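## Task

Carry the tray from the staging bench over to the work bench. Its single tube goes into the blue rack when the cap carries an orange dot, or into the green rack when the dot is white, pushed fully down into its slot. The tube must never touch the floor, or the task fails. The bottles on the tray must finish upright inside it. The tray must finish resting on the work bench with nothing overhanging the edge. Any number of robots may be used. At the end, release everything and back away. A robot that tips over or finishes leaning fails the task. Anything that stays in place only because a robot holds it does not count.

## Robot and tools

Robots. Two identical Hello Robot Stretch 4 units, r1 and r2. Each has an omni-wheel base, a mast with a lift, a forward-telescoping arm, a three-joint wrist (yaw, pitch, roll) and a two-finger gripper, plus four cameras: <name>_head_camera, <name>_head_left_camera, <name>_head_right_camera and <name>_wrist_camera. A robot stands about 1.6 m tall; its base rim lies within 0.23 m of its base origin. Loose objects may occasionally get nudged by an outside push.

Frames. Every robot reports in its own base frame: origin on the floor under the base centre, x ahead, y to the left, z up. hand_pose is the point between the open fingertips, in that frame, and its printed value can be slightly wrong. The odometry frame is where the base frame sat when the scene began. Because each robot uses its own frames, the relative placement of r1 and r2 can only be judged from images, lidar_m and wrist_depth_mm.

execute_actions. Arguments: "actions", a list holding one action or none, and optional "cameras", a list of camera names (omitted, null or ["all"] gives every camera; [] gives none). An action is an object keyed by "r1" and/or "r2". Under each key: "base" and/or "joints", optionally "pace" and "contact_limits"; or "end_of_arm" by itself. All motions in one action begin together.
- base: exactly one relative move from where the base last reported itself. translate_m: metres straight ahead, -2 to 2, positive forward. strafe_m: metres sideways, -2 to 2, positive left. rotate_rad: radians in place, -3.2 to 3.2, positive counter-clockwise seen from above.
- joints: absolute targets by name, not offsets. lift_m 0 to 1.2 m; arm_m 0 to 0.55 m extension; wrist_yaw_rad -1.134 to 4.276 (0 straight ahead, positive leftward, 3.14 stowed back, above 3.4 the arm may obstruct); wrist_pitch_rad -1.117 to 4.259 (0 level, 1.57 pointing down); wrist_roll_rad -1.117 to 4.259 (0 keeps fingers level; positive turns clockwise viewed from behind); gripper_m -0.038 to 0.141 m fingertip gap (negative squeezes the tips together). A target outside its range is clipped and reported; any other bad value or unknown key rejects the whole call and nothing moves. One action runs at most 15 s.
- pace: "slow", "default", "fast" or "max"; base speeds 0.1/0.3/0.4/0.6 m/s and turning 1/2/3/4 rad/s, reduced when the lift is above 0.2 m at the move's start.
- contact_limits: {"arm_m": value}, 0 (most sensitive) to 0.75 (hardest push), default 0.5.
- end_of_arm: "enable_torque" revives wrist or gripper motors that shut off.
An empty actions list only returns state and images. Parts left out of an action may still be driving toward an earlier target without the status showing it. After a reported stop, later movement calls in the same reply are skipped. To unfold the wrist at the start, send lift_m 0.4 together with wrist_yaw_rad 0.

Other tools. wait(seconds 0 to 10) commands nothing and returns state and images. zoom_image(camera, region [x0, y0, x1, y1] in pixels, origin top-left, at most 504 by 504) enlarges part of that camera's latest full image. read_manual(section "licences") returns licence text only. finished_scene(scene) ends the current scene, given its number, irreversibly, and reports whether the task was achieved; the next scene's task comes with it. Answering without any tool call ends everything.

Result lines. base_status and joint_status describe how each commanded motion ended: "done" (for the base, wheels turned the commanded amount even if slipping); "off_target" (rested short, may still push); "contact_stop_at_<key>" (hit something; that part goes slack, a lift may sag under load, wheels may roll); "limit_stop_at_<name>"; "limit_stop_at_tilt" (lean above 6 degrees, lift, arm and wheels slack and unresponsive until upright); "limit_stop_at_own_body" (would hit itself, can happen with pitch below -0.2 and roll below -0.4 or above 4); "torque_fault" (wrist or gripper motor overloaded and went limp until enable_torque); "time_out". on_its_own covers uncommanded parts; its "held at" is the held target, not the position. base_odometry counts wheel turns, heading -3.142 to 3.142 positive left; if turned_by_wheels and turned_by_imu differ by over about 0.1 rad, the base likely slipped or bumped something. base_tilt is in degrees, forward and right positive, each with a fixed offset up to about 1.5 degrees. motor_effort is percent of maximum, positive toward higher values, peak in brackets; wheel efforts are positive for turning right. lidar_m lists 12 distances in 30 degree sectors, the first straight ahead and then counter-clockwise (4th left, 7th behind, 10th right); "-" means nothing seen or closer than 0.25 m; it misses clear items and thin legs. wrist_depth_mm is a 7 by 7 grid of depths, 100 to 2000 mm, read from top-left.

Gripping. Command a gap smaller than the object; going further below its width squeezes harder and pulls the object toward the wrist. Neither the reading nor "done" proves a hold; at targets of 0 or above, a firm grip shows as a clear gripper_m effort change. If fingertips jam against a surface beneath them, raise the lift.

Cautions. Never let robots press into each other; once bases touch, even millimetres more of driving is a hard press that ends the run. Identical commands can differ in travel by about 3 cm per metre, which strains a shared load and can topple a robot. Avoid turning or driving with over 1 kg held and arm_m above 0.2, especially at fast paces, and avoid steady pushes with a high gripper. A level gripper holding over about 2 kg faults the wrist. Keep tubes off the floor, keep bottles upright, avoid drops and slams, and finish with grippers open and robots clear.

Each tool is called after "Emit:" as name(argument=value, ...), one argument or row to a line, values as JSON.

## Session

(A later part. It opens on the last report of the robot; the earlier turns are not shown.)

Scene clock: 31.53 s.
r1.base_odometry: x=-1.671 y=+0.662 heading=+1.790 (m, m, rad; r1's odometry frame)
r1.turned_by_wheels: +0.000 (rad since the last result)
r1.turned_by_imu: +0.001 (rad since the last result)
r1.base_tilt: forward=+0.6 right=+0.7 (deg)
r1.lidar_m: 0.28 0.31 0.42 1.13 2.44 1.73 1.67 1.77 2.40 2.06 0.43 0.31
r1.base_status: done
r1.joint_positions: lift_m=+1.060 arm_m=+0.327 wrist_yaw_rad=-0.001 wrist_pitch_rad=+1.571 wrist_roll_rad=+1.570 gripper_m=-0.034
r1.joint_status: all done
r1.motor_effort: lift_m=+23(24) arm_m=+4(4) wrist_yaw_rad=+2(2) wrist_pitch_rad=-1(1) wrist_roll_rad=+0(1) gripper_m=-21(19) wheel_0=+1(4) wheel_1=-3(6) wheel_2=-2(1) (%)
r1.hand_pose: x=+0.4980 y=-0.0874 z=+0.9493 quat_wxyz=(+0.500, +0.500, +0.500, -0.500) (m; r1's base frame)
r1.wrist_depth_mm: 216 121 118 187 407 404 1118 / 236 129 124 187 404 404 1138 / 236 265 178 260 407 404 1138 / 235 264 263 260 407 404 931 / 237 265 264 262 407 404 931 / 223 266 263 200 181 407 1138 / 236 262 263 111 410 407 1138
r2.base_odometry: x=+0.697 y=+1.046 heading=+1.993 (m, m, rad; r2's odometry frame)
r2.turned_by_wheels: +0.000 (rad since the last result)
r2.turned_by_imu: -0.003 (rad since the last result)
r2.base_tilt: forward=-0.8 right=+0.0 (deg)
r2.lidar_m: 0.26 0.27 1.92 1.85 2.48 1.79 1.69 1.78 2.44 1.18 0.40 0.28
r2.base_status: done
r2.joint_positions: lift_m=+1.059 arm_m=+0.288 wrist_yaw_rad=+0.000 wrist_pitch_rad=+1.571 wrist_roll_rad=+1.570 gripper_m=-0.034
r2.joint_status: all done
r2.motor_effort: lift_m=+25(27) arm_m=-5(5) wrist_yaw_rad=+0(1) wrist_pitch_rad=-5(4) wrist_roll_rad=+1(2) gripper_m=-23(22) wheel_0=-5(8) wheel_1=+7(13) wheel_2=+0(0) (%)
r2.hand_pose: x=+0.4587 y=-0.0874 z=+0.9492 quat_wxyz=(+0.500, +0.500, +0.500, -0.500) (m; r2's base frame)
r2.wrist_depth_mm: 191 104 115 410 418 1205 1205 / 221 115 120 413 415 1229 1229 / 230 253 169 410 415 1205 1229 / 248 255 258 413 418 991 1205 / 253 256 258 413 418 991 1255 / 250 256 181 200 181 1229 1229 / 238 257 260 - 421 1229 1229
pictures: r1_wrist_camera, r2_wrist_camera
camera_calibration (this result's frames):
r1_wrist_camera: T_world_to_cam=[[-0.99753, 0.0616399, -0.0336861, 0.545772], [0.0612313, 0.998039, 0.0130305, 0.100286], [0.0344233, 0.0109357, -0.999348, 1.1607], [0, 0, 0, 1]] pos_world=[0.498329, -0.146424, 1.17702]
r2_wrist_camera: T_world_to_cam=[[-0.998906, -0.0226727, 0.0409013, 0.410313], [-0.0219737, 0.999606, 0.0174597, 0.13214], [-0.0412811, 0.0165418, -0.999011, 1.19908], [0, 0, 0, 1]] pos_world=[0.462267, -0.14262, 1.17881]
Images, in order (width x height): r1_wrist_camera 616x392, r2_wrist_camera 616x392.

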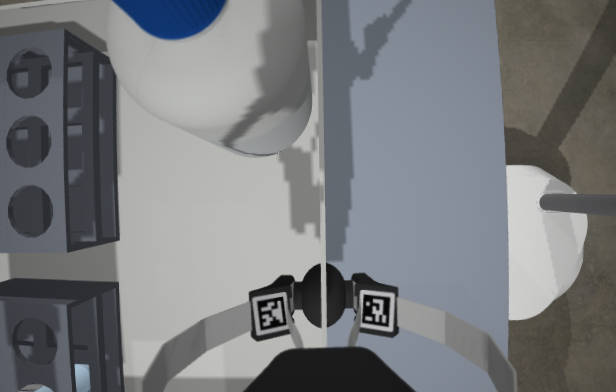

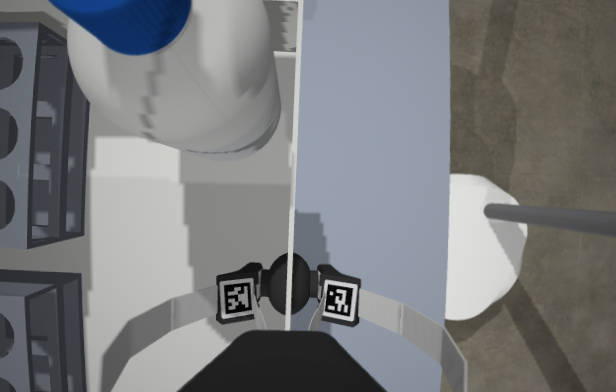

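Emit:
execute_actions(
  actions=[
    {"r1":{"joints":{"arm_m":0.317},"base":{"strafe_m":-0.7},"pace":"slow"},"r2":{"base":{"strafe_m":0.7},"pace":"slow"}},
  ],
  cameras=["r1_wrist_camera","r2_wrist_camera"],
)

Scene clock: 39.77 s.
r1.base_odometry: x=-0.988 y=+0.814 heading=+1.790 (m, m, rad; r1's odometry frame)
r1.turned_by_wheels: +0.000 (rad since the last result)
r1.turned_by_imu: +0.003 (rad since the last result)
r1.base_tilt: forward=+0.5 right=+0.8 (deg)
r1.lidar_m: 0.47 0.49 0.45 1.15 2.42 1.74 1.68 1.76 2.40 1.39 1.38 0.53
r1.base_status: done
r1.joint_positions: lift_m=+1.060 arm_m=+0.318 wrist_yaw_rad=+0.000 wrist_pitch_rad=+1.568 wrist_roll_rad=+1.570 gripper_m=-0.034
r1.joint_status: all done
r1.motor_effort: lift_m=+23(23) arm_m=-5(6) wrist_yaw_rad=-1(2) wrist_pitch_rad=+7(14) wrist_roll_rad=+0(0) gripper_m=-18(18) wheel_0=+0(5) wheel_1=-1(8) wheel_2=+0(1) (%)
r1.hand_pose: x=+0.4896 y=-0.0874 z=+0.9493 quat_wxyz=(+0.501, +0.500, +0.500, -0.499) (m; r1's base frame)
r1.wrist_depth_mm: 212 121 118 232 1160 1160 1118 / 236 128 124 187 1138 1138 1118 / 237 264 178 262 1160 1118 1138 / 237 264 262 262 1160 931 931 / 262 266 264 262 1160 931 931 / 223 265 263 199 180 931 1138 / 222 262 264 111 1160 1160 1138
r2.base_odometry: x=+0.059 y=+0.759 heading=+1.993 (m, m, rad; r2's odometry frame)
r2.turned_by_wheels: +0.000 (rad since the last result)
r2.turned_by_imu: -0.005 (rad since the last result)
r2.base_tilt: forward=-0.8 right=+0.0 (deg)
r2.lidar_m: 0.44 3.10 1.17 1.15 2.48 1.80 1.72 1.83 2.44 1.09 0.62 0.50
r2.base_status: done
r2.joint_positions: lift_m=+1.059 arm_m=+0.288 wrist_yaw_rad=+0.001 wrist_pitch_rad=+1.568 wrist_roll_rad=+1.570 gripper_m=-0.034
r2.joint_status: not commanded
r2.motor_effort: lift_m=+25(25) arm_m=-5(5) wrist_yaw_rad=-1(4) wrist_pitch_rad=+4(10) wrist_roll_rad=+1(1) gripper_m=-21(23) wheel_0=-3(10) wheel_1=+6(13) wheel_2=+0(2) (%)
r2.hand_pose: x=+0.4596 y=-0.0874 z=+0.9492 quat_wxyz=(+0.501, +0.500, +0.500, -0.499) (m; r2's base frame)
r2.wrist_depth_mm: 191 104 116 1008 1182 1205 1205 / 223 115 121 1182 1205 1205 1205 / 229 254 171 1205 1205 1229 1205 / 249 256 258 1182 1205 1008 1229 / 254 256 258 1205 991 991 1229 / 251 256 181 198 181 1229 1229 / 239 257 260 - 1229 1229 1229
pictures: r1_wrist_camera, r2_wrist_camera
camera_calibration (this result's frames):
r1_wrist_camera: T_world_to_cam=[[-0.997496, 0.0606192, -0.0364346, 0.539849], [0.0601739, 0.998101, 0.0131975, 0.101168], [0.0371654, 0.010972, -0.999249, 1.15956], [0, 0, 0, 1]] pos_world=[0.489314, -0.146423, 1.17702]
r2_wrist_camera: T_world_to_cam=[[-0.998981, -0.0238645, 0.0382978, 0.413569], [-0.0232117, 0.999579, 0.0174013, 0.13278], [-0.038697, 0.0164947, -0.999115, 1.19802], [0, 0, 0, 1]] pos_world=[0.462589, -0.142616, 1.17881]
Images, in order (width x height): r1_wrist_camera 616x392, r2_wrist_camera 616x392.

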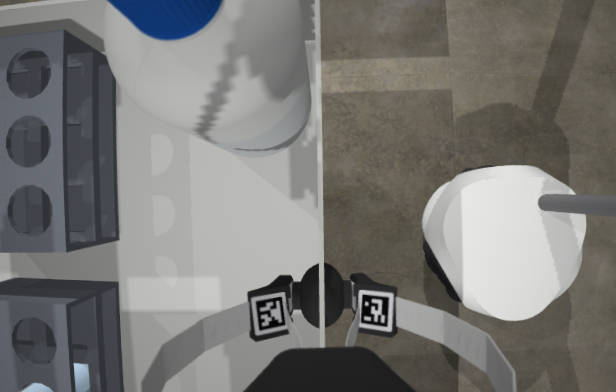

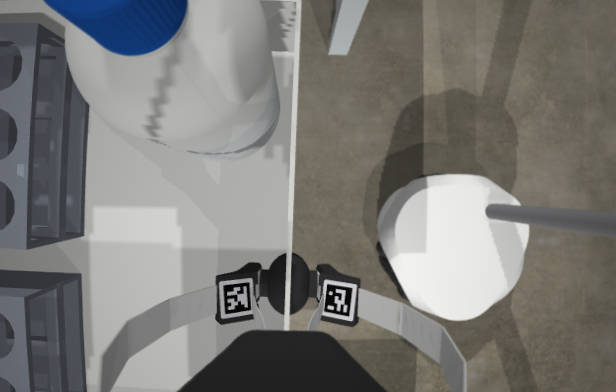

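Emit:
execute_actions(
  actions=[
    {"r1":{"base":{"strafe_m":-0.9}},"r2":{"base":{"strafe_m":0.9}}},
  ],
  cameras=["r1_wrist_camera","r2_wrist_camera","r1_head_right_camera","r2_head_left_camera"],
)

Scene clock: 44.23 s.
r1.base_odometry: x=-0.109 y=+1.010 heading=+1.790 (m, m, rad; r1's odometry frame)
r1.turned_by_wheels: +0.000 (rad since the last result)
r1.turned_by_imu: +0.002 (rad since the last result)
r1.base_tilt: forward=+0.6 right=+0.7 (deg)
r1.lidar_m: 0.48 3.18 1.27 1.29 2.38 1.75 1.68 1.74 2.39 1.29 0.52 0.52
r1.base_status: done
r1.joint_positions: lift_m=+1.060 arm_m=+0.318 wrist_yaw_rad=-0.001 wrist_pitch_rad=+1.573 wrist_roll_rad=+1.570 gripper_m=-0.034
r1.joint_status: not commanded
r1.motor_effort: lift_m=+23(23) arm_m=-4(5) wrist_yaw_rad=+4(4) wrist_pitch_rad=-8(8) wrist_roll_rad=+0(1) gripper_m=-19(17) wheel_0=+0(9) wheel_1=+1(12) wheel_2=-2(1) (%)
r1.hand_pose: x=+0.4877 y=-0.0874 z=+0.9493 quat_wxyz=(+0.499, +0.499, +0.501, -0.501) (m; r1's base frame)
r1.wrist_depth_mm: 214 122 118 135 1138 1138 1118 / 209 131 123 173 1138 1138 1118 / 235 263 217 260 1138 1138 1138 / 208 263 263 262 1160 946 917 / 236 265 262 262 1160 946 931 / 222 264 263 199 182 931 1160 / 236 260 263 111 1160 1138 1138
r2.base_odometry: x=-0.761 y=+0.390 heading=+1.994 (m, m, rad; r2's odometry frame)
r2.turned_by_wheels: +0.000 (rad since the last result)
r2.turned_by_imu: -0.003 (rad since the last result)
r2.base_tilt: forward=-0.9 right=+0.1 (deg)
r2.lidar_m: 0.43 0.33 0.35 0.89 2.56 1.83 1.73 1.81 2.47 1.47 1.52 0.49
r2.base_status: done
r2.joint_positions: lift_m=+1.060 arm_m=+0.288 wrist_yaw_rad=-0.001 wrist_pitch_rad=+1.573 wrist_roll_rad=+1.570 gripper_m=-0.034
r2.joint_status: not commanded
r2.motor_effort: lift_m=+24(25) arm_m=-5(5) wrist_yaw_rad=+3(3) wrist_pitch_rad=-10(10) wrist_roll_rad=+1(1) gripper_m=-23(23) wheel_0=-1(9) wheel_1=+3(14) wheel_2=+0(1) (%)
r2.hand_pose: x=+0.4580 y=-0.0874 z=+0.9492 quat_wxyz=(+0.499, +0.499, +0.501, -0.501) (m; r2's base frame)
r2.wrist_depth_mm: 191 - 115 1182 1205 1229 1229 / 221 114 119 1182 1182 1205 1229 / 229 253 166 1182 1205 1205 1205 / 246 255 257 1182 1138 991 1229 / 253 255 258 259 991 991 1255 / 249 256 181 200 180 1229 1255 / 238 257 259 - 1205 1229 1229
pictures: r1_head_right_camera, r1_wrist_camera, r2_head_left_camera, r2_wrist_camera
camera_calibration (this result's frames):
r1_wrist_camera: T_world_to_cam=[[-0.997566, 0.0622931, -0.0313342, 0.533326], [0.0619153, 0.997998, 0.0128876, 0.100715], [0.0320743, 0.0109162, -0.999426, 1.16227], [0, 0, 0, 1]] pos_world=[0.488513, -0.146424, 1.17702]
r2_wrist_camera: T_world_to_cam=[[-0.998833, -0.0220417, 0.0429732, 0.407664], [-0.0213059, 0.99962, 0.0175061, 0.131774], [-0.0433427, 0.01657, -0.998923, 1.19998], [0, 0, 0, 1]] pos_world=[0.462006, -0.142622, 1.17887]
Images, in order (width x height): r1_head_right_camera 420x672, r1_wrist_camera 616x392, r2_head_left_camera 420x672, r2_wrist_camera 616x392.

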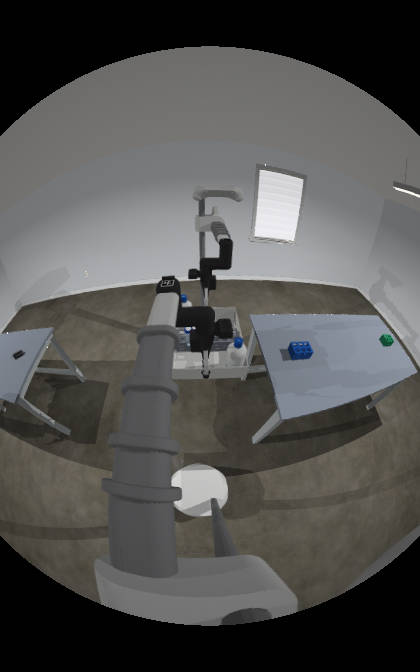

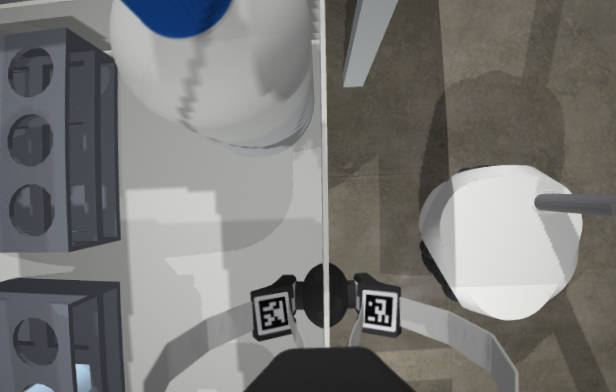

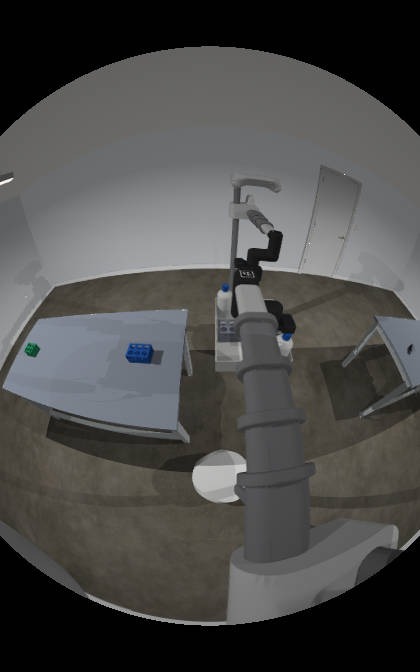

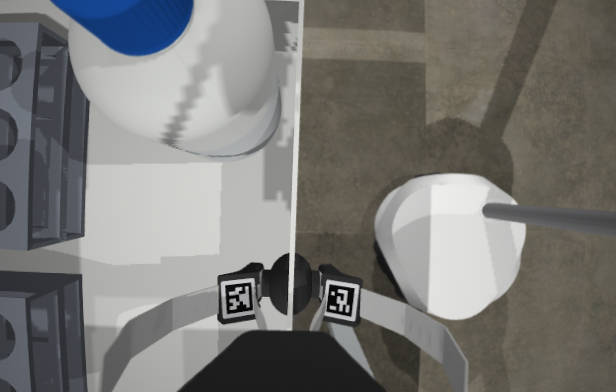

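Emit:
execute_actions(
  actions=[
    {"r1":{"base":{"translate_m":0.02},"pace":"slow"},"r2":{"base":{"translate_m":-0.032},"pace":"slow"}},
  ],
  cameras=[],
)

Scene clock: 45.87 s.
r1.base_odometry: x=-0.114 y=+1.029 heading=+1.790 (m, m, rad; r1's odometry frame)
r1.turned_by_wheels: +0.000 (rad since the last result)
r1.turned_by_imu: +0.001 (rad since the last result)
r1.base_tilt: forward=+0.5 right=+0.6 (deg)
r1.lidar_m: 0.48 3.17 1.28 1.27 2.41 1.78 1.70 1.76 2.41 1.22 0.54 0.52
r1.base_status: done
r1.joint_positions: lift_m=+1.060 arm_m=+0.318 wrist_yaw_rad=+0.000 wrist_pitch_rad=+1.567 wrist_roll_rad=+1.570 gripper_m=-0.034
r1.joint_status: not commanded
r1.motor_effort: lift_m=+23(23) arm_m=-4(4) wrist_yaw_rad=+0(5) wrist_pitch_rad=+11(8) wrist_roll_rad=+0(1) gripper_m=-19(19) wheel_0=+1(3) wheel_1=+2(2) wheel_2=-1(6) (%)
r1.hand_pose: x=+0.4898 y=-0.0874 z=+0.9493 quat_wxyz=(+0.501, +0.501, +0.499, -0.499) (m; r1's base frame)
r1.wrist_depth_mm: 217 121 119 248 1118 1138 1138 / 236 128 124 233 1160 1118 1118 / 236 265 180 260 1160 1138 1138 / 238 266 264 262 1160 931 931 / 267 265 264 260 1138 931 931 / 223 265 264 199 182 931 1118 / 210 263 263 111 1160 1138 1138
r2.base_odometry: x=-0.749 y=+0.361 heading=+1.993 (m, m, rad; r2's odometry frame)
r2.turned_by_wheels: +0.000 (rad since the last result)
r2.turned_by_imu: -0.001 (rad since the last result)
r2.base_tilt: forward=-0.8 right=+0.0 (deg)
r2.lidar_m: 0.43 0.34 0.39 1.03 2.49 1.77 1.71 1.79 2.44 1.50 1.53 0.50
r2.base_status: done
r2.joint_positions: lift_m=+1.060 arm_m=+0.288 wrist_yaw_rad=+0.001 wrist_pitch_rad=+1.567 wrist_roll_rad=+1.570 gripper_m=-0.034
r2.joint_status: not commanded
r2.motor_effort: lift_m=+24(24) arm_m=-5(5) wrist_yaw_rad=-3(3) wrist_pitch_rad=+7(11) wrist_roll_rad=+1(1) gripper_m=-20(23) wheel_0=-3(6) wheel_1=-7(8) wheel_2=+7(7) (%)
r2.hand_pose: x=+0.4599 y=-0.0874 z=+0.9492 quat_wxyz=(+0.501, +0.500, +0.500, -0.499) (m; r2's base frame)
r2.wrist_depth_mm: 192 102 116 1182 1182 1205 1205 / 222 114 121 1182 1205 1205 1229 / 247 254 173 1182 1205 1205 1205 / 248 256 257 1182 1205 991 1229 / 254 257 258 1182 991 991 1229 / 251 257 182 196 991 1205 1255 / 239 258 259 - 1205 1229 1229
pictures: none
No camera images: the call's "cameras" was empty. Leave "cameras" out to get every camera's image.

Emit:
execute_actions(
  actions=[
    {"r1":{"base":{"strafe_m":-1.0}},"r2":{"base":{"strafe_m":1.0}}},
  ],
  cameras=["r1_wrist_camera","r2_wrist_camera","r1_head_right_camera","r2_head_left_camera"],
)

Scene clock: 50.60 s.
r1.base_odometry: x=+0.862 y=+1.246 heading=+1.790 (m, m, rad; r1's odometry frame)
r1.turned_by_wheels: +0.000 (rad since the last result)
r1.turned_by_imu: +0.003 (rad since the last result)
r1.base_tilt: forward=+0.5 right=+0.7 (deg)
r1.lidar_m: 0.28 0.30 0.44 2.27 2.42 1.77 1.69 1.78 2.39 2.97 0.44 0.32
r1.base_status: done
r1.joint_positions: lift_m=+1.060 arm_m=+0.318 wrist_yaw_rad=-0.001 wrist_pitch_rad=+1.574 wrist_roll_rad=+1.570 gripper_m=-0.034
r1.joint_status: not commanded
r1.motor_effort: lift_m=+23(23) arm_m=-4(4) wrist_yaw_rad=+5(5) wrist_pitch_rad=-10(10) wrist_roll_rad=-1(1) gripper_m=-17(19) wheel_0=-2(8) wheel_1=+0(8) wheel_2=-1(2) (%)
r1.hand_pose: x=+0.4875 y=-0.0874 z=+0.9493 quat_wxyz=(+0.499, +0.499, +0.501, -0.501) (m; r1's base frame)
r1.wrist_depth_mm: 208 122 118 134 407 1118 1138 / 208 131 123 169 407 404 1118 / 236 263 218 260 407 407 1138 / 207 263 263 260 410 407 931 / 262 264 263 260 404 407 946 / 220 263 264 199 183 407 1138 / 236 259 263 111 410 410 1160
r2.base_odometry: x=-1.660 y=-0.050 heading=+1.994 (m, m, rad; r2's odometry frame)
r2.turned_by_wheels: +0.000 (rad since the last result)
r2.turned_by_imu: -0.004 (rad since the last result)
r2.base_tilt: forward=-0.8 right=+0.0 (deg)
r2.lidar_m: 0.25 0.26 0.36 2.73 2.53 1.80 1.73 1.81 2.47 2.50 0.36 0.26
r2.base_status: done
r2.joint_positions: lift_m=+1.060 arm_m=+0.288 wrist_yaw_rad=-0.001 wrist_pitch_rad=+1.573 wrist_roll_rad=+1.570 gripper_m=-0.034
r2.joint_status: not commanded
r2.motor_effort: lift_m=+24(24) arm_m=-5(5) wrist_yaw_rad=+4(3) wrist_pitch_rad=-11(10) wrist_roll_rad=+1(1) gripper_m=-21(21) wheel_0=-2(14) wheel_1=+5(16) wheel_2=+0(6) (%)
r2.hand_pose: x=+0.4579 y=-0.0874 z=+0.9492 quat_wxyz=(+0.499, +0.499, +0.501, -0.501) (m; r2's base frame)
r2.wrist_depth_mm: 190 - 115 407 415 1205 1205 / 221 114 119 410 415 1205 1229 / 228 252 165 413 415 1229 1229 / 247 254 257 413 418 991 1229 / 252 256 258 259 421 991 1229 / 249 256 181 200 180 1008 1229 / 238 256 259 - 424 1229 1229
pictures: r1_head_right_camera, r1_wrist_camera, r2_head_left_camera, r2_wrist_camera
camera_calibration (this result's frames):
r1_wrist_camera: T_world_to_cam=[[-0.997565, 0.0625779, -0.0308025, 0.532643], [0.0622071, 0.99798, 0.0128551, 0.100614], [0.0315447, 0.0109076, -0.999443, 1.16255], [0, 0, 0, 1]] pos_world=[0.488415, -0.146424, 1.17702]
r2_wrist_camera: T_world_to_cam=[[-0.998819, -0.0219044, 0.0433639, 0.407145], [-0.0211617, 0.999623, 0.0175148, 0.131696], [-0.0437311, 0.0165765, -0.998906, 1.20014], [0, 0, 0, 1]] pos_world=[0.461934, -0.142623, 1.17887]
Images, in order (width x height): r1_head_right_camera 420x672, r1_wrist_camera 616x392, r2_head_left_camera 420x672, r2_wrist_camera 616x392.

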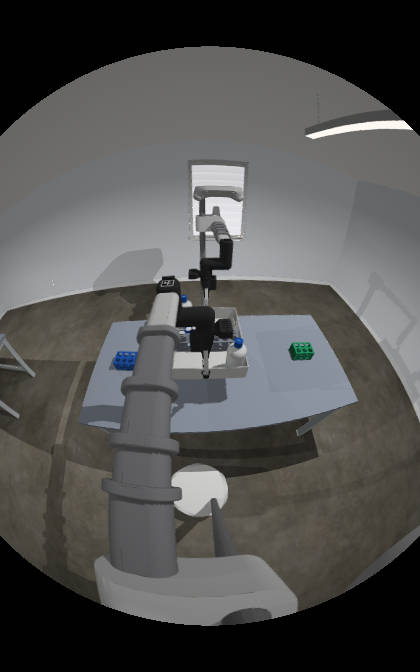

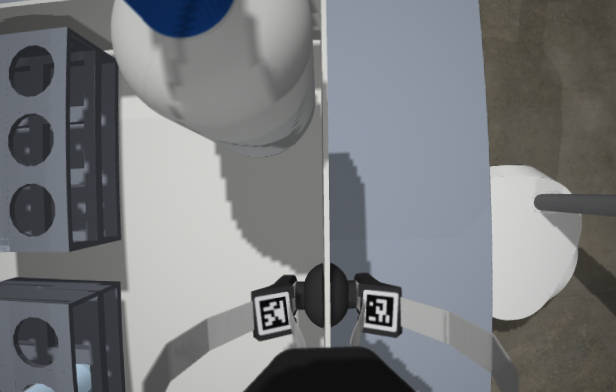

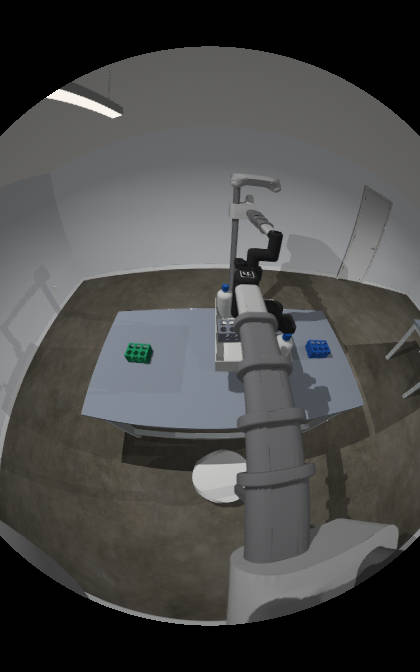

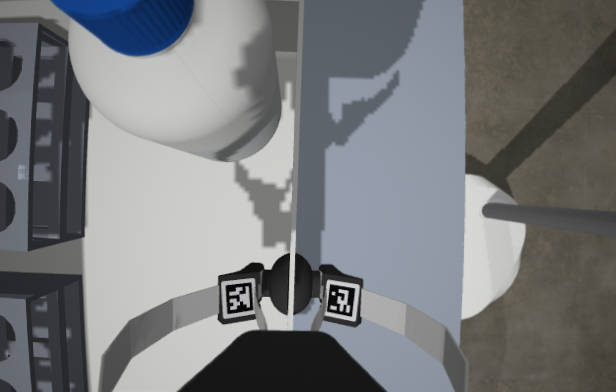

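Emit:
execute_actions(
  actions=[
    {"r1":{"joints":{"lift_m":0.917},"pace":"slow"},"r2":{"joints":{"lift_m":0.917,"arm_m":0.28},"pace":"slow"}},
  ],
  cameras=[],
)

Emit:
execute_actions(
  actions=[
    {"r1":{"joints":{"gripper_m":0.05}},"r2":{"joints":{"gripper_m":0.05}}},
  ],
  cameras=[],
)

Emit:
execute_actions(
  actions=[
    {"r1":{"joints":{"lift_m":1.12}},"r2":{"joints":{"lift_m":1.1,"arm_m":0.1},"base":{"translate_m":-0.7}}},
  ],
  cameras=["r1_wrist_camera","r2_head_camera"],
)

Scene clock: 52.77 s.
r1.base_odometry: x=+0.862 y=+1.246 heading=+1.790 (m, m, rad; r1's odometry frame)
r1.turned_by_wheels: +0.000 (rad since the last result)
r1.turned_by_imu: +0.001 (rad since the last result)
r1.base_tilt: forward=+0.5 right=+0.7 (deg)
r1.lidar_m: 0.29 0.32 0.42 2.26 2.43 1.77 1.68 1.76 2.41 2.97 0.44 0.30
r1.base_status: not commanded
r1.joint_positions: lift_m=+0.917 arm_m=+0.318 wrist_yaw_rad=-0.001 wrist_pitch_rad=+1.570 wrist_roll_rad=+1.570 gripper_m=-0.034
r1.joint_status: all done
r1.motor_effort: lift_m=+18(21) arm_m=-4(4) wrist_yaw_rad=+4(5) wrist_pitch_rad=+1(9) wrist_roll_rad=+0(1) gripper_m=-18(20) wheel_0=-2(1) wheel_1=+0(0) wheel_2=-1(1) (%)
r1.hand_pose: x=+0.4886 y=-0.0874 z=+0.8067 quat_wxyz=(+0.500, +0.500, +0.500, -0.500) (m; r1's base frame)
r1.wrist_depth_mm: 220 122 118 187 265 264 262 / 237 130 124 186 265 264 263 / 236 264 182 260 267 265 263 / 236 265 263 262 267 265 264 / 267 265 263 263 267 265 264 / 220 264 264 200 179 266 265 / 210 260 263 111 268 265 265
r2.base_odometry: x=-1.660 y=-0.050 heading=+1.994 (m, m, rad; r2's odometry frame)
r2.turned_by_wheels: +0.000 (rad since the last result)
r2.turned_by_imu: -0.001 (rad since the last result)
r2.base_tilt: forward=-0.7 right=+0.0 (deg)
r2.lidar_m: 0.25 0.26 0.37 2.75 2.51 1.78 1.73 1.81 2.44 2.49 0.37 0.27
r2.base_status: not commanded
r2.joint_positions: lift_m=+0.917 arm_m=+0.281 wrist_yaw_rad=+0.000 wrist_pitch_rad=+1.570 wrist_roll_rad=+1.570 gripper_m=-0.034
r2.joint_status: all done
r2.motor_effort: lift_m=+17(21) arm_m=-6(5) wrist_yaw_rad=+2(4) wrist_pitch_rad=-1(10) wrist_roll_rad=+1(1) gripper_m=-21(21) wheel_0=-2(2) wheel_1=+5(5) wheel_2=+0(0) (%)
r2.hand_pose: x=+0.4521 y=-0.0874 z=+0.8068 quat_wxyz=(+0.500, +0.500, +0.500, -0.500) (m; r2's base frame)
r2.wrist_depth_mm: 191 106 115 267 271 273 1078 / 222 114 121 268 271 274 1078 / 230 253 170 268 272 274 1078 / 248 254 258 270 273 274 1078 / 254 256 259 270 273 277 854 / 250 256 181 198 181 277 1060 / 239 257 262 - 276 278 1078
pictures: none
No camera images: the call's "cameras" was empty. Leave "cameras" out to get every camera's image.

Scene clock: 54.30 s.
r1.base_odometry: x=+0.862 y=+1.246 heading=+1.790 (m, m, rad; r1's odometry frame)
r1.turned_by_wheels: +0.000 (rad since the last result)
r1.turned_by_imu: +0.000 (rad since the last result)
r1.base_tilt: forward=+0.5 right=+0.6 (deg)
r1.lidar_m: 0.28 0.31 0.42 2.26 2.43 1.76 1.70 1.76 2.40 2.96 0.44 0.32
r1.base_status: not commanded
r1.joint_positions: lift_m=+0.917 arm_m=+0.318 wrist_yaw_rad=+0.000 wrist_pitch_rad=+1.570 wrist_roll_rad=+1.570 gripper_m=+0.050
r1.joint_status: all done
r1.motor_effort: lift_m=+18(18) arm_m=-4(4) wrist_yaw_rad=+1(3) wrist_pitch_rad=+1(1) wrist_roll_rad=-1(1) gripper_m=-5(16) wheel_0=-2(2) wheel_1=+0(0) wheel_2=-1(1) (%)
r1.hand_pose: x=+0.4886 y=-0.0874 z=+0.8067 quat_wxyz=(+0.500, +0.500, +0.500, -0.500) (m; r1's base frame)
r1.wrist_depth_mm: 213 133 120 146 267 264 263 / 244 243 129 178 267 266 263 / 245 272 179 268 267 265 263 / 245 272 271 270 268 267 265 / 274 273 271 270 268 267 265 / 243 272 200 270 198 266 266 / 216 270 272 111 268 267 266
r2.base_odometry: x=-1.660 y=-0.050 heading=+1.994 (m, m, rad; r2's odometry frame)
r2.turned_by_wheels: +0.000 (rad since the last result)
r2.turned_by_imu: +0.000 (rad since the last result)
r2.base_tilt: forward=-0.8 right=+0.0 (deg)
r2.lidar_m: 0.26 0.25 0.31 2.74 2.53 1.79 1.72 1.80 2.44 2.49 0.39 0.27
r2.base_status: not commanded
r2.joint_positions: lift_m=+0.917 arm_m=+0.281 wrist_yaw_rad=+0.000 wrist_pitch_rad=+1.570 wrist_roll_rad=+1.570 gripper_m=+0.050
r2.joint_status: all done
r2.motor_effort: lift_m=+17(17) arm_m=-6(6) wrist_yaw_rad=+0(0) wrist_pitch_rad=-2(3) wrist_roll_rad=+1(1) gripper_m=-4(21) wheel_0=-2(2) wheel_1=+5(5) wheel_2=+0(0) (%)
r2.hand_pose: x=+0.4520 y=-0.0874 z=+0.8068 quat_wxyz=(+0.500, +0.500, +0.500, -0.500) (m; r2's base frame)
r2.wrist_depth_mm: 214 105 123 270 271 274 1060 / 231 124 127 270 272 274 1060 / 232 263 167 271 274 276 1060 / 256 265 267 271 273 277 1060 / 257 265 266 272 274 276 842 / 236 265 213 272 200 278 1078 / 247 265 268 - 276 279 1078
pictures: none
No camera images: the call's "cameras" was empty. Leave "cameras" out to get every camera's image.

Scene clock: 58.13 s.
r1.base_odometry: x=+0.862 y=+1.246 heading=+1.790 (m, m, rad; r1's odometry frame)
r1.turned_by_wheels: +0.000 (rad since the last result)
r1.turned_by_imu: +0.001 (rad since the last result)
r1.base_tilt: forward=+0.5 right=+0.7 (deg)
r1.lidar_m: 0.29 0.30 0.42 2.26 2.44 1.77 1.69 1.77 2.39 2.95 0.45 0.32
r1.base_status: not commanded
r1.joint_positions: lift_m=+1.120 arm_m=+0.318 wrist_yaw_rad=+0.000 wrist_pitch_rad=+1.570 wrist_roll_rad=+1.570 gripper_m=+0.050
r1.joint_status: all done
r1.motor_effort: lift_m=+20(22) arm_m=-3(3) wrist_yaw_rad=+0(5) wrist_pitch_rad=+3(29) wrist_roll_rad=-1(1) gripper_m=-1(6) wheel_0=-1(2) wheel_1=+0(0) wheel_2=+0(1) (%)
r1.hand_pose: x=+0.4889 y=-0.0874 z=+1.0095 quat_wxyz=(+0.501, +0.500, +0.500, -0.499) (m; r1's base frame)
r1.wrist_depth_mm: 484 480 473 469 466 1205 1182 / 484 480 473 466 469 1182 1182 / 477 445 336 469 469 1205 1182 / 480 445 473 477 466 976 991 / 484 473 473 469 469 976 991 / 462 418 199 473 198 1008 1182 / 442 421 427 111 469 473 1182
r2.base_odometry: x=-1.374 y=-0.688 heading=+1.993 (m, m, rad; r2's odometry frame)
r2.turned_by_wheels: +0.000 (rad since the last result)
r2.turned_by_imu: +0.001 (rad since the last result)
r2.base_tilt: forward=-0.8 right=+0.1 (deg)
r2.lidar_m: 0.94 0.99 2.85 2.71 1.49 1.06 0.97 1.05 1.45 3.76 2.70 1.02
r2.base_status: done
r2.joint_positions: lift_m=+1.100 arm_m=+0.101 wrist_yaw_rad=+0.000 wrist_pitch_rad=+1.570 wrist_roll_rad=+1.570 gripper_m=+0.050
r2.joint_status: all done
r2.motor_effort: lift_m=+22(24) arm_m=-6(6) wrist_yaw_rad=+1(12) wrist_pitch_rad=-1(36) wrist_roll_rad=+1(1) gripper_m=-5(11) wheel_0=-3(8) wheel_1=-6(12) wheel_2=+4(15) (%)
r2.hand_pose: x=+0.2721 y=-0.0874 z=+0.9894 quat_wxyz=(+0.500, +0.500, +0.500, -0.500) (m; r2's base frame)
r2.wrist_depth_mm: 1182 1205 1229 1205 1229 1255 1255 / 1182 1205 1229 1205 1255 1255 1255 / 1205 1229 1229 1229 1255 1255 1255 / 1205 1205 1229 1255 1025 1255 1281 / 1205 1229 1229 1229 1025 1281 1255 / 1205 1229 213 1229 199 1255 1281 / 1229 1205 1229 - 1255 1281 1281
pictures: r1_wrist_camera, r2_head_camera
camera_calibration (this result's frames):
r1_wrist_camera: T_world_to_cam=[[-0.997532, 0.0607795, -0.0351427, 0.540115], [0.0603513, 0.998091, 0.0131191, 0.100404], [0.035873, 0.0109658, -0.999296, 1.22044], [0, 0, 0, 1]] pos_world=[0.488942, -0.146423, 1.23725]
Images, in order (width x height): r1_wrist_camera 616x392, r2_head_camera 420x560.

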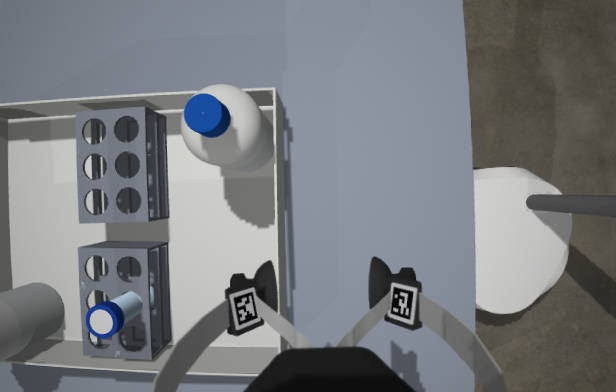

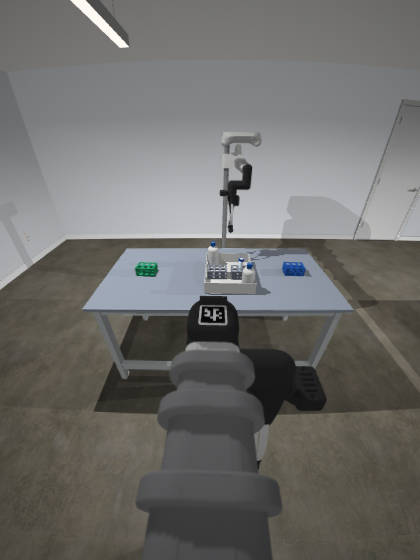

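Emit:
execute_actions(
  actions=[
    {"r1":{"joints":{"lift_m":1.06,"arm_m":0.542,"gripper_m":0.065},"base":{"strafe_m":0.053}}},
  ],
  cameras=["r1_wrist_camera","r2_head_camera"],
)

Scene clock: 60.23 s.
r1.base_odometry: x=+0.811 y=+1.235 heading=+1.790 (m, m, rad; r1's odometry frame)
r1.turned_by_wheels: +0.000 (rad since the last result)
r1.turned_by_imu: +0.001 (rad since the last result)
r1.base_tilt: forward=+0.5 right=+0.7 (deg)
r1.lidar_m: 0.28 0.29 0.42 2.23 2.42 1.77 1.69 1.76 2.41 3.03 0.43 0.31
r1.base_status: done
r1.joint_positions: lift_m=+1.060 arm_m=+0.541 wrist_yaw_rad=+0.000 wrist_pitch_rad=+1.570 wrist_roll_rad=+1.570 gripper_m=+0.065
r1.joint_status: all done
r1.motor_effort: lift_m=+16(19) arm_m=+5(6) wrist_yaw_rad=+1(0) wrist_pitch_rad=+3(3) wrist_roll_rad=+0(0) gripper_m=-1(6) wheel_0=+1(8) wheel_1=+1(11) wheel_2=+0(0) (%)
r1.hand_pose: x=+0.7123 y=-0.0874 z=+0.9499 quat_wxyz=(+0.500, +0.500, +0.500, -0.500) (m; r1's base frame)
r1.wrist_depth_mm: 421 384 379 349 373 263 402 / 421 415 410 353 404 320 399 / 421 415 413 351 402 404 399 / 421 418 415 407 407 404 404 / 421 373 410 351 407 402 402 / 427 277 201 351 197 392 404 / 427 282 418 111 410 407 404
r2.base_odometry: x=-1.374 y=-0.688 heading=+1.993 (m, m, rad; r2's odometry frame)
r2.turned_by_wheels: +0.000 (rad since the last result)
r2.turned_by_imu: +0.000 (rad since the last result)
r2.base_tilt: forward=-0.8 right=+0.1 (deg)
r2.lidar_m: 0.95 0.99 2.83 2.73 1.52 1.05 0.98 1.05 1.49 3.79 2.71 1.01
r2.base_status: not commanded
r2.joint_positions: lift_m=+1.100 arm_m=+0.101 wrist_yaw_rad=+0.000 wrist_pitch_rad=+1.570 wrist_roll_rad=+1.570 gripper_m=+0.050
r2.joint_status: not commanded
r2.motor_effort: lift_m=+22(22) arm_m=-6(6) wrist_yaw_rad=+0(0) wrist_pitch_rad=+0(1) wrist_roll_rad=+1(1) gripper_m=-5(5) wheel_0=-3(3) wheel_1=-6(5) wheel_2=+4(4) (%)
r2.hand_pose: x=+0.2721 y=-0.0874 z=+0.9894 quat_wxyz=(+0.500, +0.500, +0.500, -0.500) (m; r2's base frame)
r2.wrist_depth_mm: 1182 1182 1205 1229 1229 1255 1255 / 1182 1205 1205 1229 1255 1229 1255 / 1205 1229 1229 1229 1229 1255 1281 / 1205 1205 1205 1255 1042 1255 1255 / 1205 1205 1229 1229 1025 1281 1255 / 1205 1205 213 1229 200 1255 1255 / 1205 1205 1229 - 1229 1255 1281
pictures: r1_wrist_camera, r2_head_camera
camera_calibration (this result's frames):
r1_wrist_camera: T_world_to_cam=[[-0.997529, 0.0609896, -0.0348817, 0.760669], [0.060565, 0.998078, 0.0131032, 0.0875638], [0.0356139, 0.0109582, -0.999306, 1.15303], [0, 0, 0, 1]] pos_world=[0.712422, -0.146424, 1.17761]
Images, in order (width x height): r1_wrist_camera 616x392, r2_head_camera 420x560.

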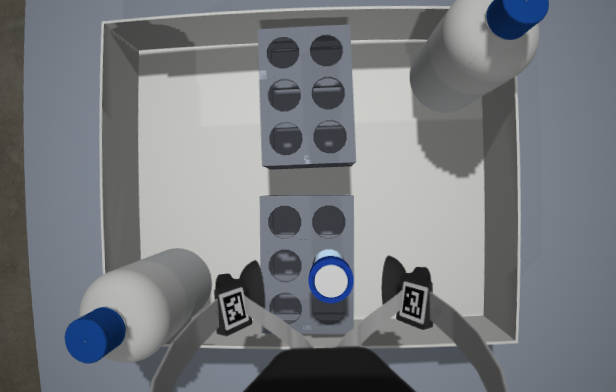

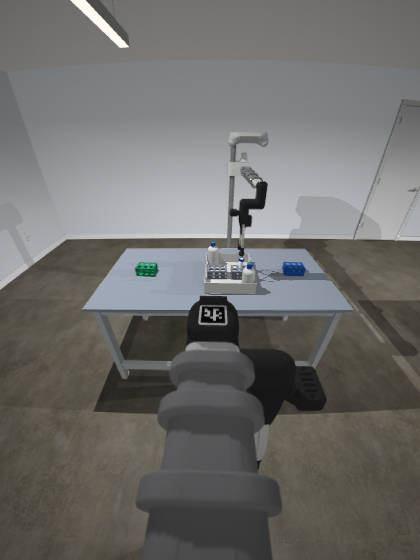

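Emit:
execute_actions(
  actions=[
    {"r1":{"joints":{"lift_m":0.985,"arm_m":0.537},"base":{"strafe_m":0.007}}},
  ],
  cameras=["r1_wrist_camera","r2_head_camera"],
)

Emit:
zoom_image(
  camera="r2_head_camera",
  region=[120, 220, 320, 310],
)

Scene clock: 61.73 s.
r1.base_odometry: x=+0.804 y=+1.233 heading=+1.790 (m, m, rad; r1's odometry frame)
r1.turned_by_wheels: +0.000 (rad since the last result)
r1.turned_by_imu: +0.000 (rad since the last result)
r1.base_tilt: forward=+0.5 right=+0.6 (deg)
r1.lidar_m: 0.29 0.31 0.44 2.22 2.43 1.75 1.69 1.76 2.40 3.03 0.44 0.31
r1.base_status: done
r1.joint_positions: lift_m=+0.985 arm_m=+0.538 wrist_yaw_rad=+0.000 wrist_pitch_rad=+1.570 wrist_roll_rad=+1.570 gripper_m=+0.065
r1.joint_status: all done
r1.motor_effort: lift_m=+16(16) arm_m=-5(4) wrist_yaw_rad=+1(0) wrist_pitch_rad=+3(3) wrist_roll_rad=+0(1) gripper_m=-2(2) wheel_0=+0(9) wheel_1=-1(9) wheel_2=+0(1) (%)
r1.hand_pose: x=+0.7090 y=-0.0874 z=+0.8749 quat_wxyz=(+0.500, +0.500, +0.500, -0.500) (m; r1's base frame)
r1.wrist_depth_mm: 296 338 336 274 330 236 214 / 301 340 338 278 332 319 274 / 298 340 338 314 332 329 286 / 300 342 338 330 332 330 287 / 297 340 340 277 332 330 289 / 206 250 200 216 197 330 278 / 198 224 278 111 291 266 276
r2.base_odometry: x=-1.374 y=-0.688 heading=+1.993 (m, m, rad; r2's odometry frame)
r2.turned_by_wheels: +0.000 (rad since the last result)
r2.turned_by_imu: +0.000 (rad since the last result)
r2.base_tilt: forward=-0.8 right=+0.0 (deg)
r2.lidar_m: 0.93 0.97 2.84 2.73 1.54 1.05 0.98 1.05 1.45 3.77 2.69 1.00
r2.base_status: not commanded
r2.joint_positions: lift_m=+1.100 arm_m=+0.101 wrist_yaw_rad=+0.000 wrist_pitch_rad=+1.570 wrist_roll_rad=+1.570 gripper_m=+0.050
r2.joint_status: not commanded
r2.motor_effort: lift_m=+22(22) arm_m=-6(6) wrist_yaw_rad=+1(2) wrist_pitch_rad=-2(1) wrist_roll_rad=+1(1) gripper_m=-4(3) wheel_0=-4(3) wheel_1=-6(6) wheel_2=+5(4) (%)
r2.hand_pose: x=+0.2721 y=-0.0874 z=+0.9894 quat_wxyz=(+0.500, +0.500, +0.500, -0.500) (m; r2's base frame)
r2.wrist_depth_mm: 1182 1205 1205 1229 1255 1255 1255 / 1205 1182 1229 1229 1255 1255 1281 / 1205 1205 1205 1255 1229 1255 1255 / 1205 1205 1229 1229 1025 1281 1255 / 1205 1229 1229 1229 1025 1255 1255 / 1205 1205 213 1255 199 1281 1308 / 1182 1229 1229 - 1229 1281 1281
pictures: r1_wrist_camera, r2_head_camera
camera_calibration (this result's frames):
r1_wrist_camera: T_world_to_cam=[[-0.997528, 0.0610025, -0.0348752, 0.75472], [0.060578, 0.998077, 0.0131028, 0.0887397], [0.0356074, 0.0109578, -0.999306, 1.0782], [0, 0, 0, 1]] pos_world=[0.709087, -0.146424, 1.10261]
Images, in order (width x height): r1_wrist_camera 616x392, r2_head_camera 420x560.

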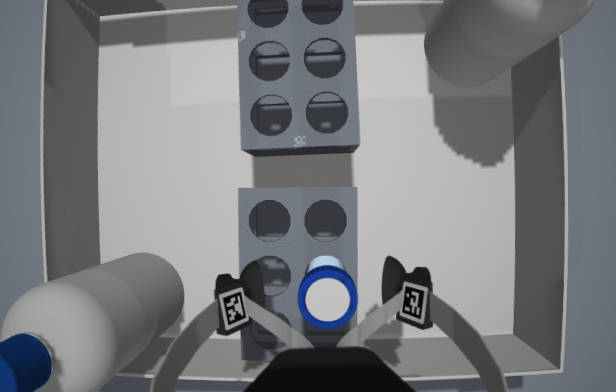

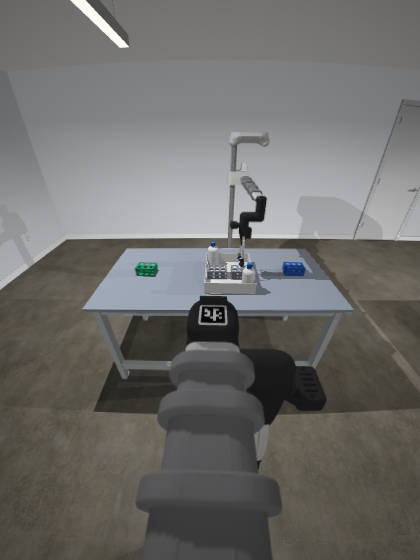

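Region (120, 220, 320, 310) of r2_head_camera's 420x560 image, scaled by 2.520, with more detail than that image has; it fills the top 227 rows of this view, and the rest is white.

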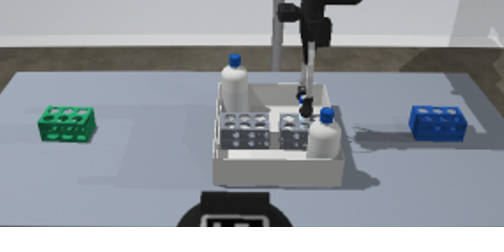

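Emit:
execute_actions(
  actions=[
    {"r1":{"joints":{"gripper_m":0.005}}},
  ],
  cameras=[],
)

Emit:
execute_actions(
  actions=[
    {"r1":{"joints":{"lift_m":1.1}}},
  ],
  cameras=["r1_wrist_camera","r1_head_right_camera"],
)

Scene clock: 63.30 s.
r1.base_odometry: x=+0.804 y=+1.233 heading=+1.790 (m, m, rad; r1's odometry frame)
r1.turned_by_wheels: +0.000 (rad since the last result)
r1.turned_by_imu: +0.000 (rad since the last result)
r1.base_tilt: forward=+0.5 right=+0.6 (deg)
r1.lidar_m: 0.29 0.31 0.44 2.20 2.44 1.76 1.68 1.75 2.41 3.03 0.45 0.32
r1.base_status: not commanded
r1.joint_positions: lift_m=+0.985 arm_m=+0.538 wrist_yaw_rad=+0.000 wrist_pitch_rad=+1.570 wrist_roll_rad=+1.570 gripper_m=+0.005
r1.joint_status: all done
r1.motor_effort: lift_m=+16(15) arm_m=-5(5) wrist_yaw_rad=+1(1) wrist_pitch_rad=+2(2) wrist_roll_rad=-1(1) gripper_m=-13(15) wheel_0=+0(0) wheel_1=-1(1) wheel_2=+0(0) (%)
r1.hand_pose: x=+0.7090 y=-0.0874 z=+0.8749 quat_wxyz=(+0.500, +0.500, +0.500, -0.500) (m; r1's base frame)
r1.wrist_depth_mm: 297 340 336 274 330 235 214 / 298 338 336 279 330 319 273 / 300 340 338 312 332 329 285 / 300 342 338 330 332 329 286 / 298 342 338 277 334 329 287 / 206 251 189 207 188 329 277 / 198 212 283 111 293 259 276
r2.base_odometry: x=-1.374 y=-0.688 heading=+1.993 (m, m, rad; r2's odometry frame)
r2.turned_by_wheels: +0.000 (rad since the last result)
r2.turned_by_imu: +0.000 (rad since the last result)
r2.base_tilt: forward=-0.8 right=+0.1 (deg)
r2.lidar_m: 0.92 0.97 2.83 2.73 1.52 1.05 0.98 1.07 1.47 3.77 2.69 1.02
r2.base_status: not commanded
r2.joint_positions: lift_m=+1.100 arm_m=+0.101 wrist_yaw_rad=+0.000 wrist_pitch_rad=+1.570 wrist_roll_rad=+1.570 gripper_m=+0.050
r2.joint_status: not commanded
r2.motor_effort: lift_m=+22(22) arm_m=-6(5) wrist_yaw_rad=+0(1) wrist_pitch_rad=-2(2) wrist_roll_rad=+1(1) gripper_m=-1(2) wheel_0=-3(3) wheel_1=-6(6) wheel_2=+4(4) (%)
r2.hand_pose: x=+0.2721 y=-0.0874 z=+0.9894 quat_wxyz=(+0.500, +0.500, +0.500, -0.500) (m; r2's base frame)
r2.wrist_depth_mm: 1182 1205 1205 1229 1255 1255 1255 / 1205 1205 1205 1229 1255 1229 1255 / 1182 1205 1205 1229 1229 1229 1281 / 1205 1205 1229 1229 1025 1255 1255 / 1205 1205 1229 1229 1042 1255 1255 / 1205 1229 213 1229 199 1255 1281 / 1205 1229 1255 - 1281 1281 1281
pictures: none
No camera images: the call's "cameras" was empty. Leave "cameras" out to get every camera's image.

Scene clock: 64.83 s.
r1.base_odometry: x=+0.804 y=+1.233 heading=+1.790 (m, m, rad; r1's odometry frame)
r1.turned_by_wheels: +0.000 (rad since the last result)
r1.turned_by_imu: +0.000 (rad since the last result)
r1.base_tilt: forward=+0.5 right=+0.7 (deg)
r1.lidar_m: 0.29 0.31 0.43 2.22 2.44 1.77 1.69 1.77 2.41 3.03 0.43 0.32
r1.base_status: not commanded
r1.joint_positions: lift_m=+1.100 arm_m=+0.538 wrist_yaw_rad=+0.000 wrist_pitch_rad=+1.570 wrist_roll_rad=+1.570 gripper_m=+0.005
r1.joint_status: all done
r1.motor_effort: lift_m=+20(20) arm_m=-5(5) wrist_yaw_rad=+0(0) wrist_pitch_rad=+2(2) wrist_roll_rad=-1(1) gripper_m=-14(14) wheel_0=+0(0) wheel_1=-1(1) wheel_2=+0(0) (%)
r1.hand_pose: x=+0.7090 y=-0.0874 z=+0.9895 quat_wxyz=(+0.500, +0.500, +0.500, -0.500) (m; r1's base frame)
r1.wrist_depth_mm: 462 455 430 389 421 300 436 / 466 455 449 392 445 389 439 / 466 455 452 392 445 442 439 / 466 455 452 442 449 442 439 / 462 404 455 392 449 442 442 / 466 312 189 207 189 430 442 / 466 466 459 111 449 442 442
r2.base_odometry: x=-1.374 y=-0.688 heading=+1.993 (m, m, rad; r2's odometry frame)
r2.turned_by_wheels: +0.000 (rad since the last result)
r2.turned_by_imu: +0.000 (rad since the last result)
r2.base_tilt: forward=-0.8 right=+0.0 (deg)
r2.lidar_m: 0.93 0.99 2.86 2.72 1.50 1.06 0.99 1.06 1.45 3.78 2.69 1.01
r2.base_status: not commanded
r2.joint_positions: lift_m=+1.100 arm_m=+0.101 wrist_yaw_rad=+0.000 wrist_pitch_rad=+1.570 wrist_roll_rad=+1.570 gripper_m=+0.050
r2.joint_status: not commanded
r2.motor_effort: lift_m=+22(22) arm_m=-5(6) wrist_yaw_rad=+0(1) wrist_pitch_rad=-1(2) wrist_roll_rad=+1(2) gripper_m=-3(3) wheel_0=-3(3) wheel_1=-6(6) wheel_2=+4(4) (%)
r2.hand_pose: x=+0.2721 y=-0.0874 z=+0.9894 quat_wxyz=(+0.500, +0.500, +0.500, -0.500) (m; r2's base frame)
r2.wrist_depth_mm: 1205 1205 1205 1229 1255 1255 1255 / 1182 1205 1205 1229 1255 1255 1255 / 1205 1229 1205 1255 1229 1255 1255 / 1205 1205 1229 1255 1025 1229 1255 / 1205 1205 1229 1229 1025 1255 1281 / 1205 1229 213 1229 200 1255 1281 / 1205 1205 1229 - 1255 1281 1281
pictures: r1_head_right_camera, r1_wrist_camera
camera_calibration (this result's frames):
r1_wrist_camera: T_world_to_cam=[[-0.997533, 0.0610024, -0.0347478, 0.758554], [0.0605796, 0.998077, 0.0130951, 0.0872468], [0.0354799, 0.0109578, -0.99931, 1.19283], [0, 0, 0, 1]] pos_world=[0.709076, -0.146424, 1.21722]
Images, in order (width x height): r1_head_right_camera 420x672, r1_wrist_camera 616x392.

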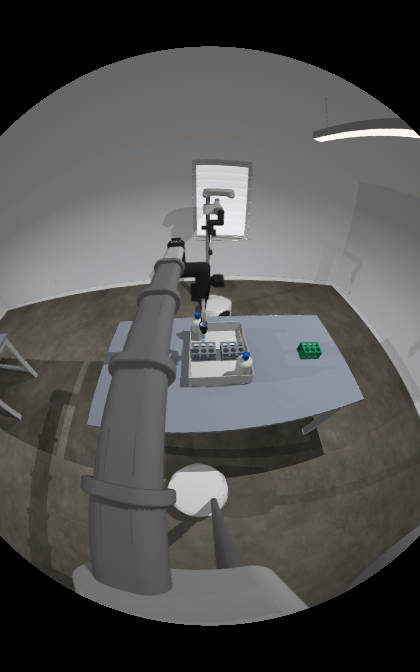

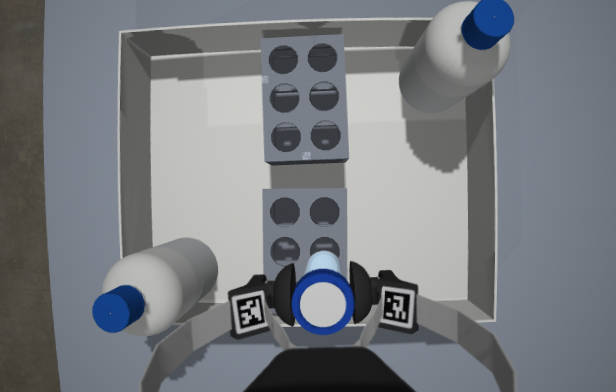

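Emit:
execute_actions(
  actions=[
    {"r1":{"base":{"strafe_m":-0.56}}},
  ],
  cameras=["r1_wrist_camera"],
)

Scene clock: 68.13 s.
r1.base_odometry: x=+1.350 y=+1.355 heading=+1.790 (m, m, rad; r1's odometry frame)
r1.turned_by_wheels: +0.000 (rad since the last result)
r1.turned_by_imu: +0.003 (rad since the last result)
r1.base_tilt: forward=+0.5 right=+0.7 (deg)
r1.lidar_m: 0.29 0.32 0.44 2.78 2.42 1.77 1.68 1.77 2.40 2.47 0.42 0.32
r1.base_status: done
r1.joint_positions: lift_m=+1.100 arm_m=+0.538 wrist_yaw_rad=+0.000 wrist_pitch_rad=+1.570 wrist_roll_rad=+1.570 gripper_m=+0.005
r1.joint_status: not commanded
r1.motor_effort: lift_m=+20(20) arm_m=-4(5) wrist_yaw_rad=+0(0) wrist_pitch_rad=+2(2) wrist_roll_rad=-1(1) gripper_m=-14(15) wheel_0=-1(10) wheel_1=+1(7) wheel_2=+1(0) (%)
r1.hand_pose: x=+0.7090 y=-0.0874 z=+0.9895 quat_wxyz=(+0.500, +0.500, +0.500, -0.500) (m; r1's base frame)
r1.wrist_depth_mm: 462 455 452 452 445 442 436 / 466 455 452 452 445 442 439 / 459 455 455 449 449 442 439 / 466 459 455 445 449 445 442 / 466 462 452 452 449 445 442 / 466 462 189 207 189 445 442 / 466 462 459 111 449 442 442
r2.base_odometry: x=-1.374 y=-0.688 heading=+1.993 (m, m, rad; r2's odometry frame)
r2.turned_by_wheels: +0.000 (rad since the last result)
r2.turned_by_imu: -0.001 (rad since the last result)
r2.base_tilt: forward=-0.8 right=+0.1 (deg)
r2.lidar_m: 0.93 0.97 2.85 2.72 1.52 1.07 0.98 1.06 1.48 3.76 2.69 1.00
r2.base_status: not commanded
r2.joint_positions: lift_m=+1.100 arm_m=+0.101 wrist_yaw_rad=+0.000 wrist_pitch_rad=+1.570 wrist_roll_rad=+1.570 gripper_m=+0.050
r2.joint_status: not commanded
r2.motor_effort: lift_m=+22(22) arm_m=-6(6) wrist_yaw_rad=+0(0) wrist_pitch_rad=+0(1) wrist_roll_rad=+1(2) gripper_m=-4(3) wheel_0=-3(3) wheel_1=-6(5) wheel_2=+4(4) (%)
r2.hand_pose: x=+0.2721 y=-0.0874 z=+0.9894 quat_wxyz=(+0.500, +0.500, +0.500, -0.500) (m; r2's base frame)
r2.wrist_depth_mm: 1182 1205 1205 1229 1229 1281 1255 / 1205 1205 1205 1205 1255 1255 1255 / 1205 1229 1205 1229 1229 1255 1255 / 1205 1205 1229 1229 1025 1255 1255 / 1205 1205 1229 1205 1025 1255 1281 / 1229 1229 213 1229 199 1255 1281 / 1205 1205 1229 - 1255 1281 1281
pictures: r1_wrist_camera
camera_calibration (this result's frames):
r1_wrist_camera: T_world_to_cam=[[-0.997533, 0.0610024, -0.0347478, 0.758549], [0.0605796, 0.998077, 0.0130951, 0.0872472], [0.0354799, 0.0109578, -0.99931, 1.19283], [0, 0, 0, 1]] pos_world=[0.70907, -0.146424, 1.21723]
Images, in order (width x height): r1_wrist_camera 616x392.

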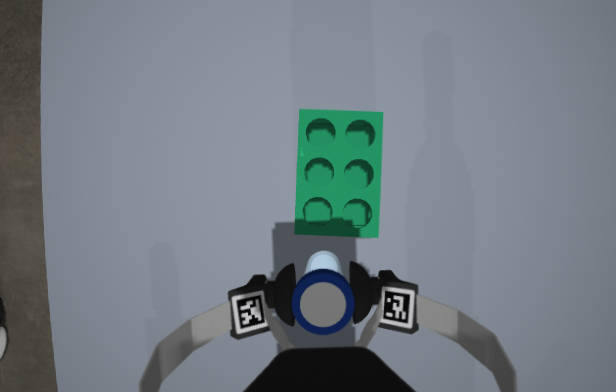

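Emit:
execute_actions(
  actions=[
    {"r1":{"base":{"strafe_m":-0.081}}},
  ],
  cameras=["r1_wrist_camera"],
)

Emit:
zoom_image(
  camera="r1_wrist_camera",
  region=[260, 180, 420, 340],
)

Scene clock: 69.67 s.
r1.base_odometry: x=+1.430 y=+1.373 heading=+1.790 (m, m, rad; r1's odometry frame)
r1.turned_by_wheels: +0.000 (rad since the last result)
r1.turned_by_imu: +0.001 (rad since the last result)
r1.base_tilt: forward=+0.6 right=+0.7 (deg)
r1.lidar_m: 0.30 0.30 0.43 1.17 2.41 1.76 1.68 1.76 2.40 2.39 0.44 0.31
r1.base_status: done
r1.joint_positions: lift_m=+1.100 arm_m=+0.538 wrist_yaw_rad=+0.000 wrist_pitch_rad=+1.570 wrist_roll_rad=+1.570 gripper_m=+0.005
r1.joint_status: not commanded
r1.motor_effort: lift_m=+20(20) arm_m=-5(4) wrist_yaw_rad=+0(0) wrist_pitch_rad=+2(2) wrist_roll_rad=-1(1) gripper_m=-14(14) wheel_0=+0(4) wheel_1=-1(10) wheel_2=+0(1) (%)
r1.hand_pose: x=+0.7090 y=-0.0874 z=+0.9895 quat_wxyz=(+0.500, +0.500, +0.500, -0.500) (m; r1's base frame)
r1.wrist_depth_mm: 1229 459 452 449 442 439 436 / 462 459 452 449 449 442 439 / 462 462 455 452 452 442 439 / 462 462 455 452 445 445 442 / 462 459 455 394 445 442 439 / 466 462 189 208 189 445 442 / 466 462 459 111 449 442 442
r2.base_odometry: x=-1.374 y=-0.688 heading=+1.993 (m, m, rad; r2's odometry frame)
r2.turned_by_wheels: +0.000 (rad since the last result)
r2.turned_by_imu: +0.000 (rad since the last result)
r2.base_tilt: forward=-0.8 right=+0.1 (deg)
r2.lidar_m: 0.93 0.98 2.89 2.72 1.52 1.04 0.97 1.06 1.46 3.76 2.71 0.97
r2.base_status: not commanded
r2.joint_positions: lift_m=+1.100 arm_m=+0.101 wrist_yaw_rad=+0.000 wrist_pitch_rad=+1.570 wrist_roll_rad=+1.570 gripper_m=+0.050
r2.joint_status: not commanded
r2.motor_effort: lift_m=+22(22) arm_m=-6(6) wrist_yaw_rad=+1(1) wrist_pitch_rad=-3(2) wrist_roll_rad=+1(1) gripper_m=-3(3) wheel_0=-3(3) wheel_1=-6(6) wheel_2=+4(4) (%)
r2.hand_pose: x=+0.2721 y=-0.0874 z=+0.9894 quat_wxyz=(+0.500, +0.500, +0.500, -0.500) (m; r2's base frame)
r2.wrist_depth_mm: 1182 1205 1229 1229 1229 1229 1255 / 1182 1205 1229 1229 1229 1255 1281 / 1205 1205 1229 1255 1255 1255 1255 / 1205 1229 1229 1229 1042 1255 1255 / 1205 1229 1205 1229 1025 1255 1281 / 1205 1229 213 1255 200 1281 1281 / 1205 1229 1229 - 1281 1255 1281
pictures: r1_wrist_camera
camera_calibration (this result's frames):
r1_wrist_camera: T_world_to_cam=[[-0.997533, 0.0610025, -0.0347477, 0.758539], [0.0605797, 0.998077, 0.0130951, 0.0872477], [0.0354797, 0.0109578, -0.99931, 1.19283], [0, 0, 0, 1]] pos_world=[0.709061, -0.146424, 1.21723]
Images, in order (width x height): r1_wrist_camera 616x392.

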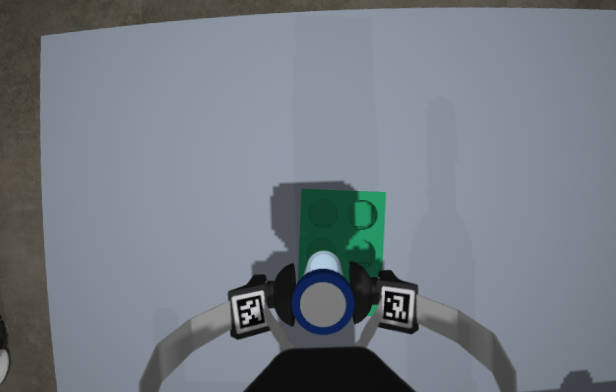

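Region (260, 180, 420, 340) of r1_wrist_camera's 616x392 image, scaled by 3.150.

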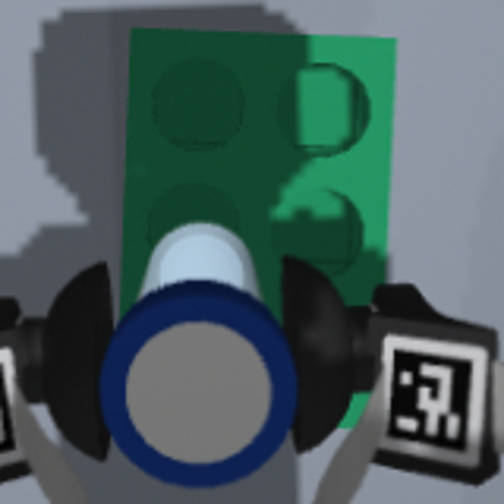

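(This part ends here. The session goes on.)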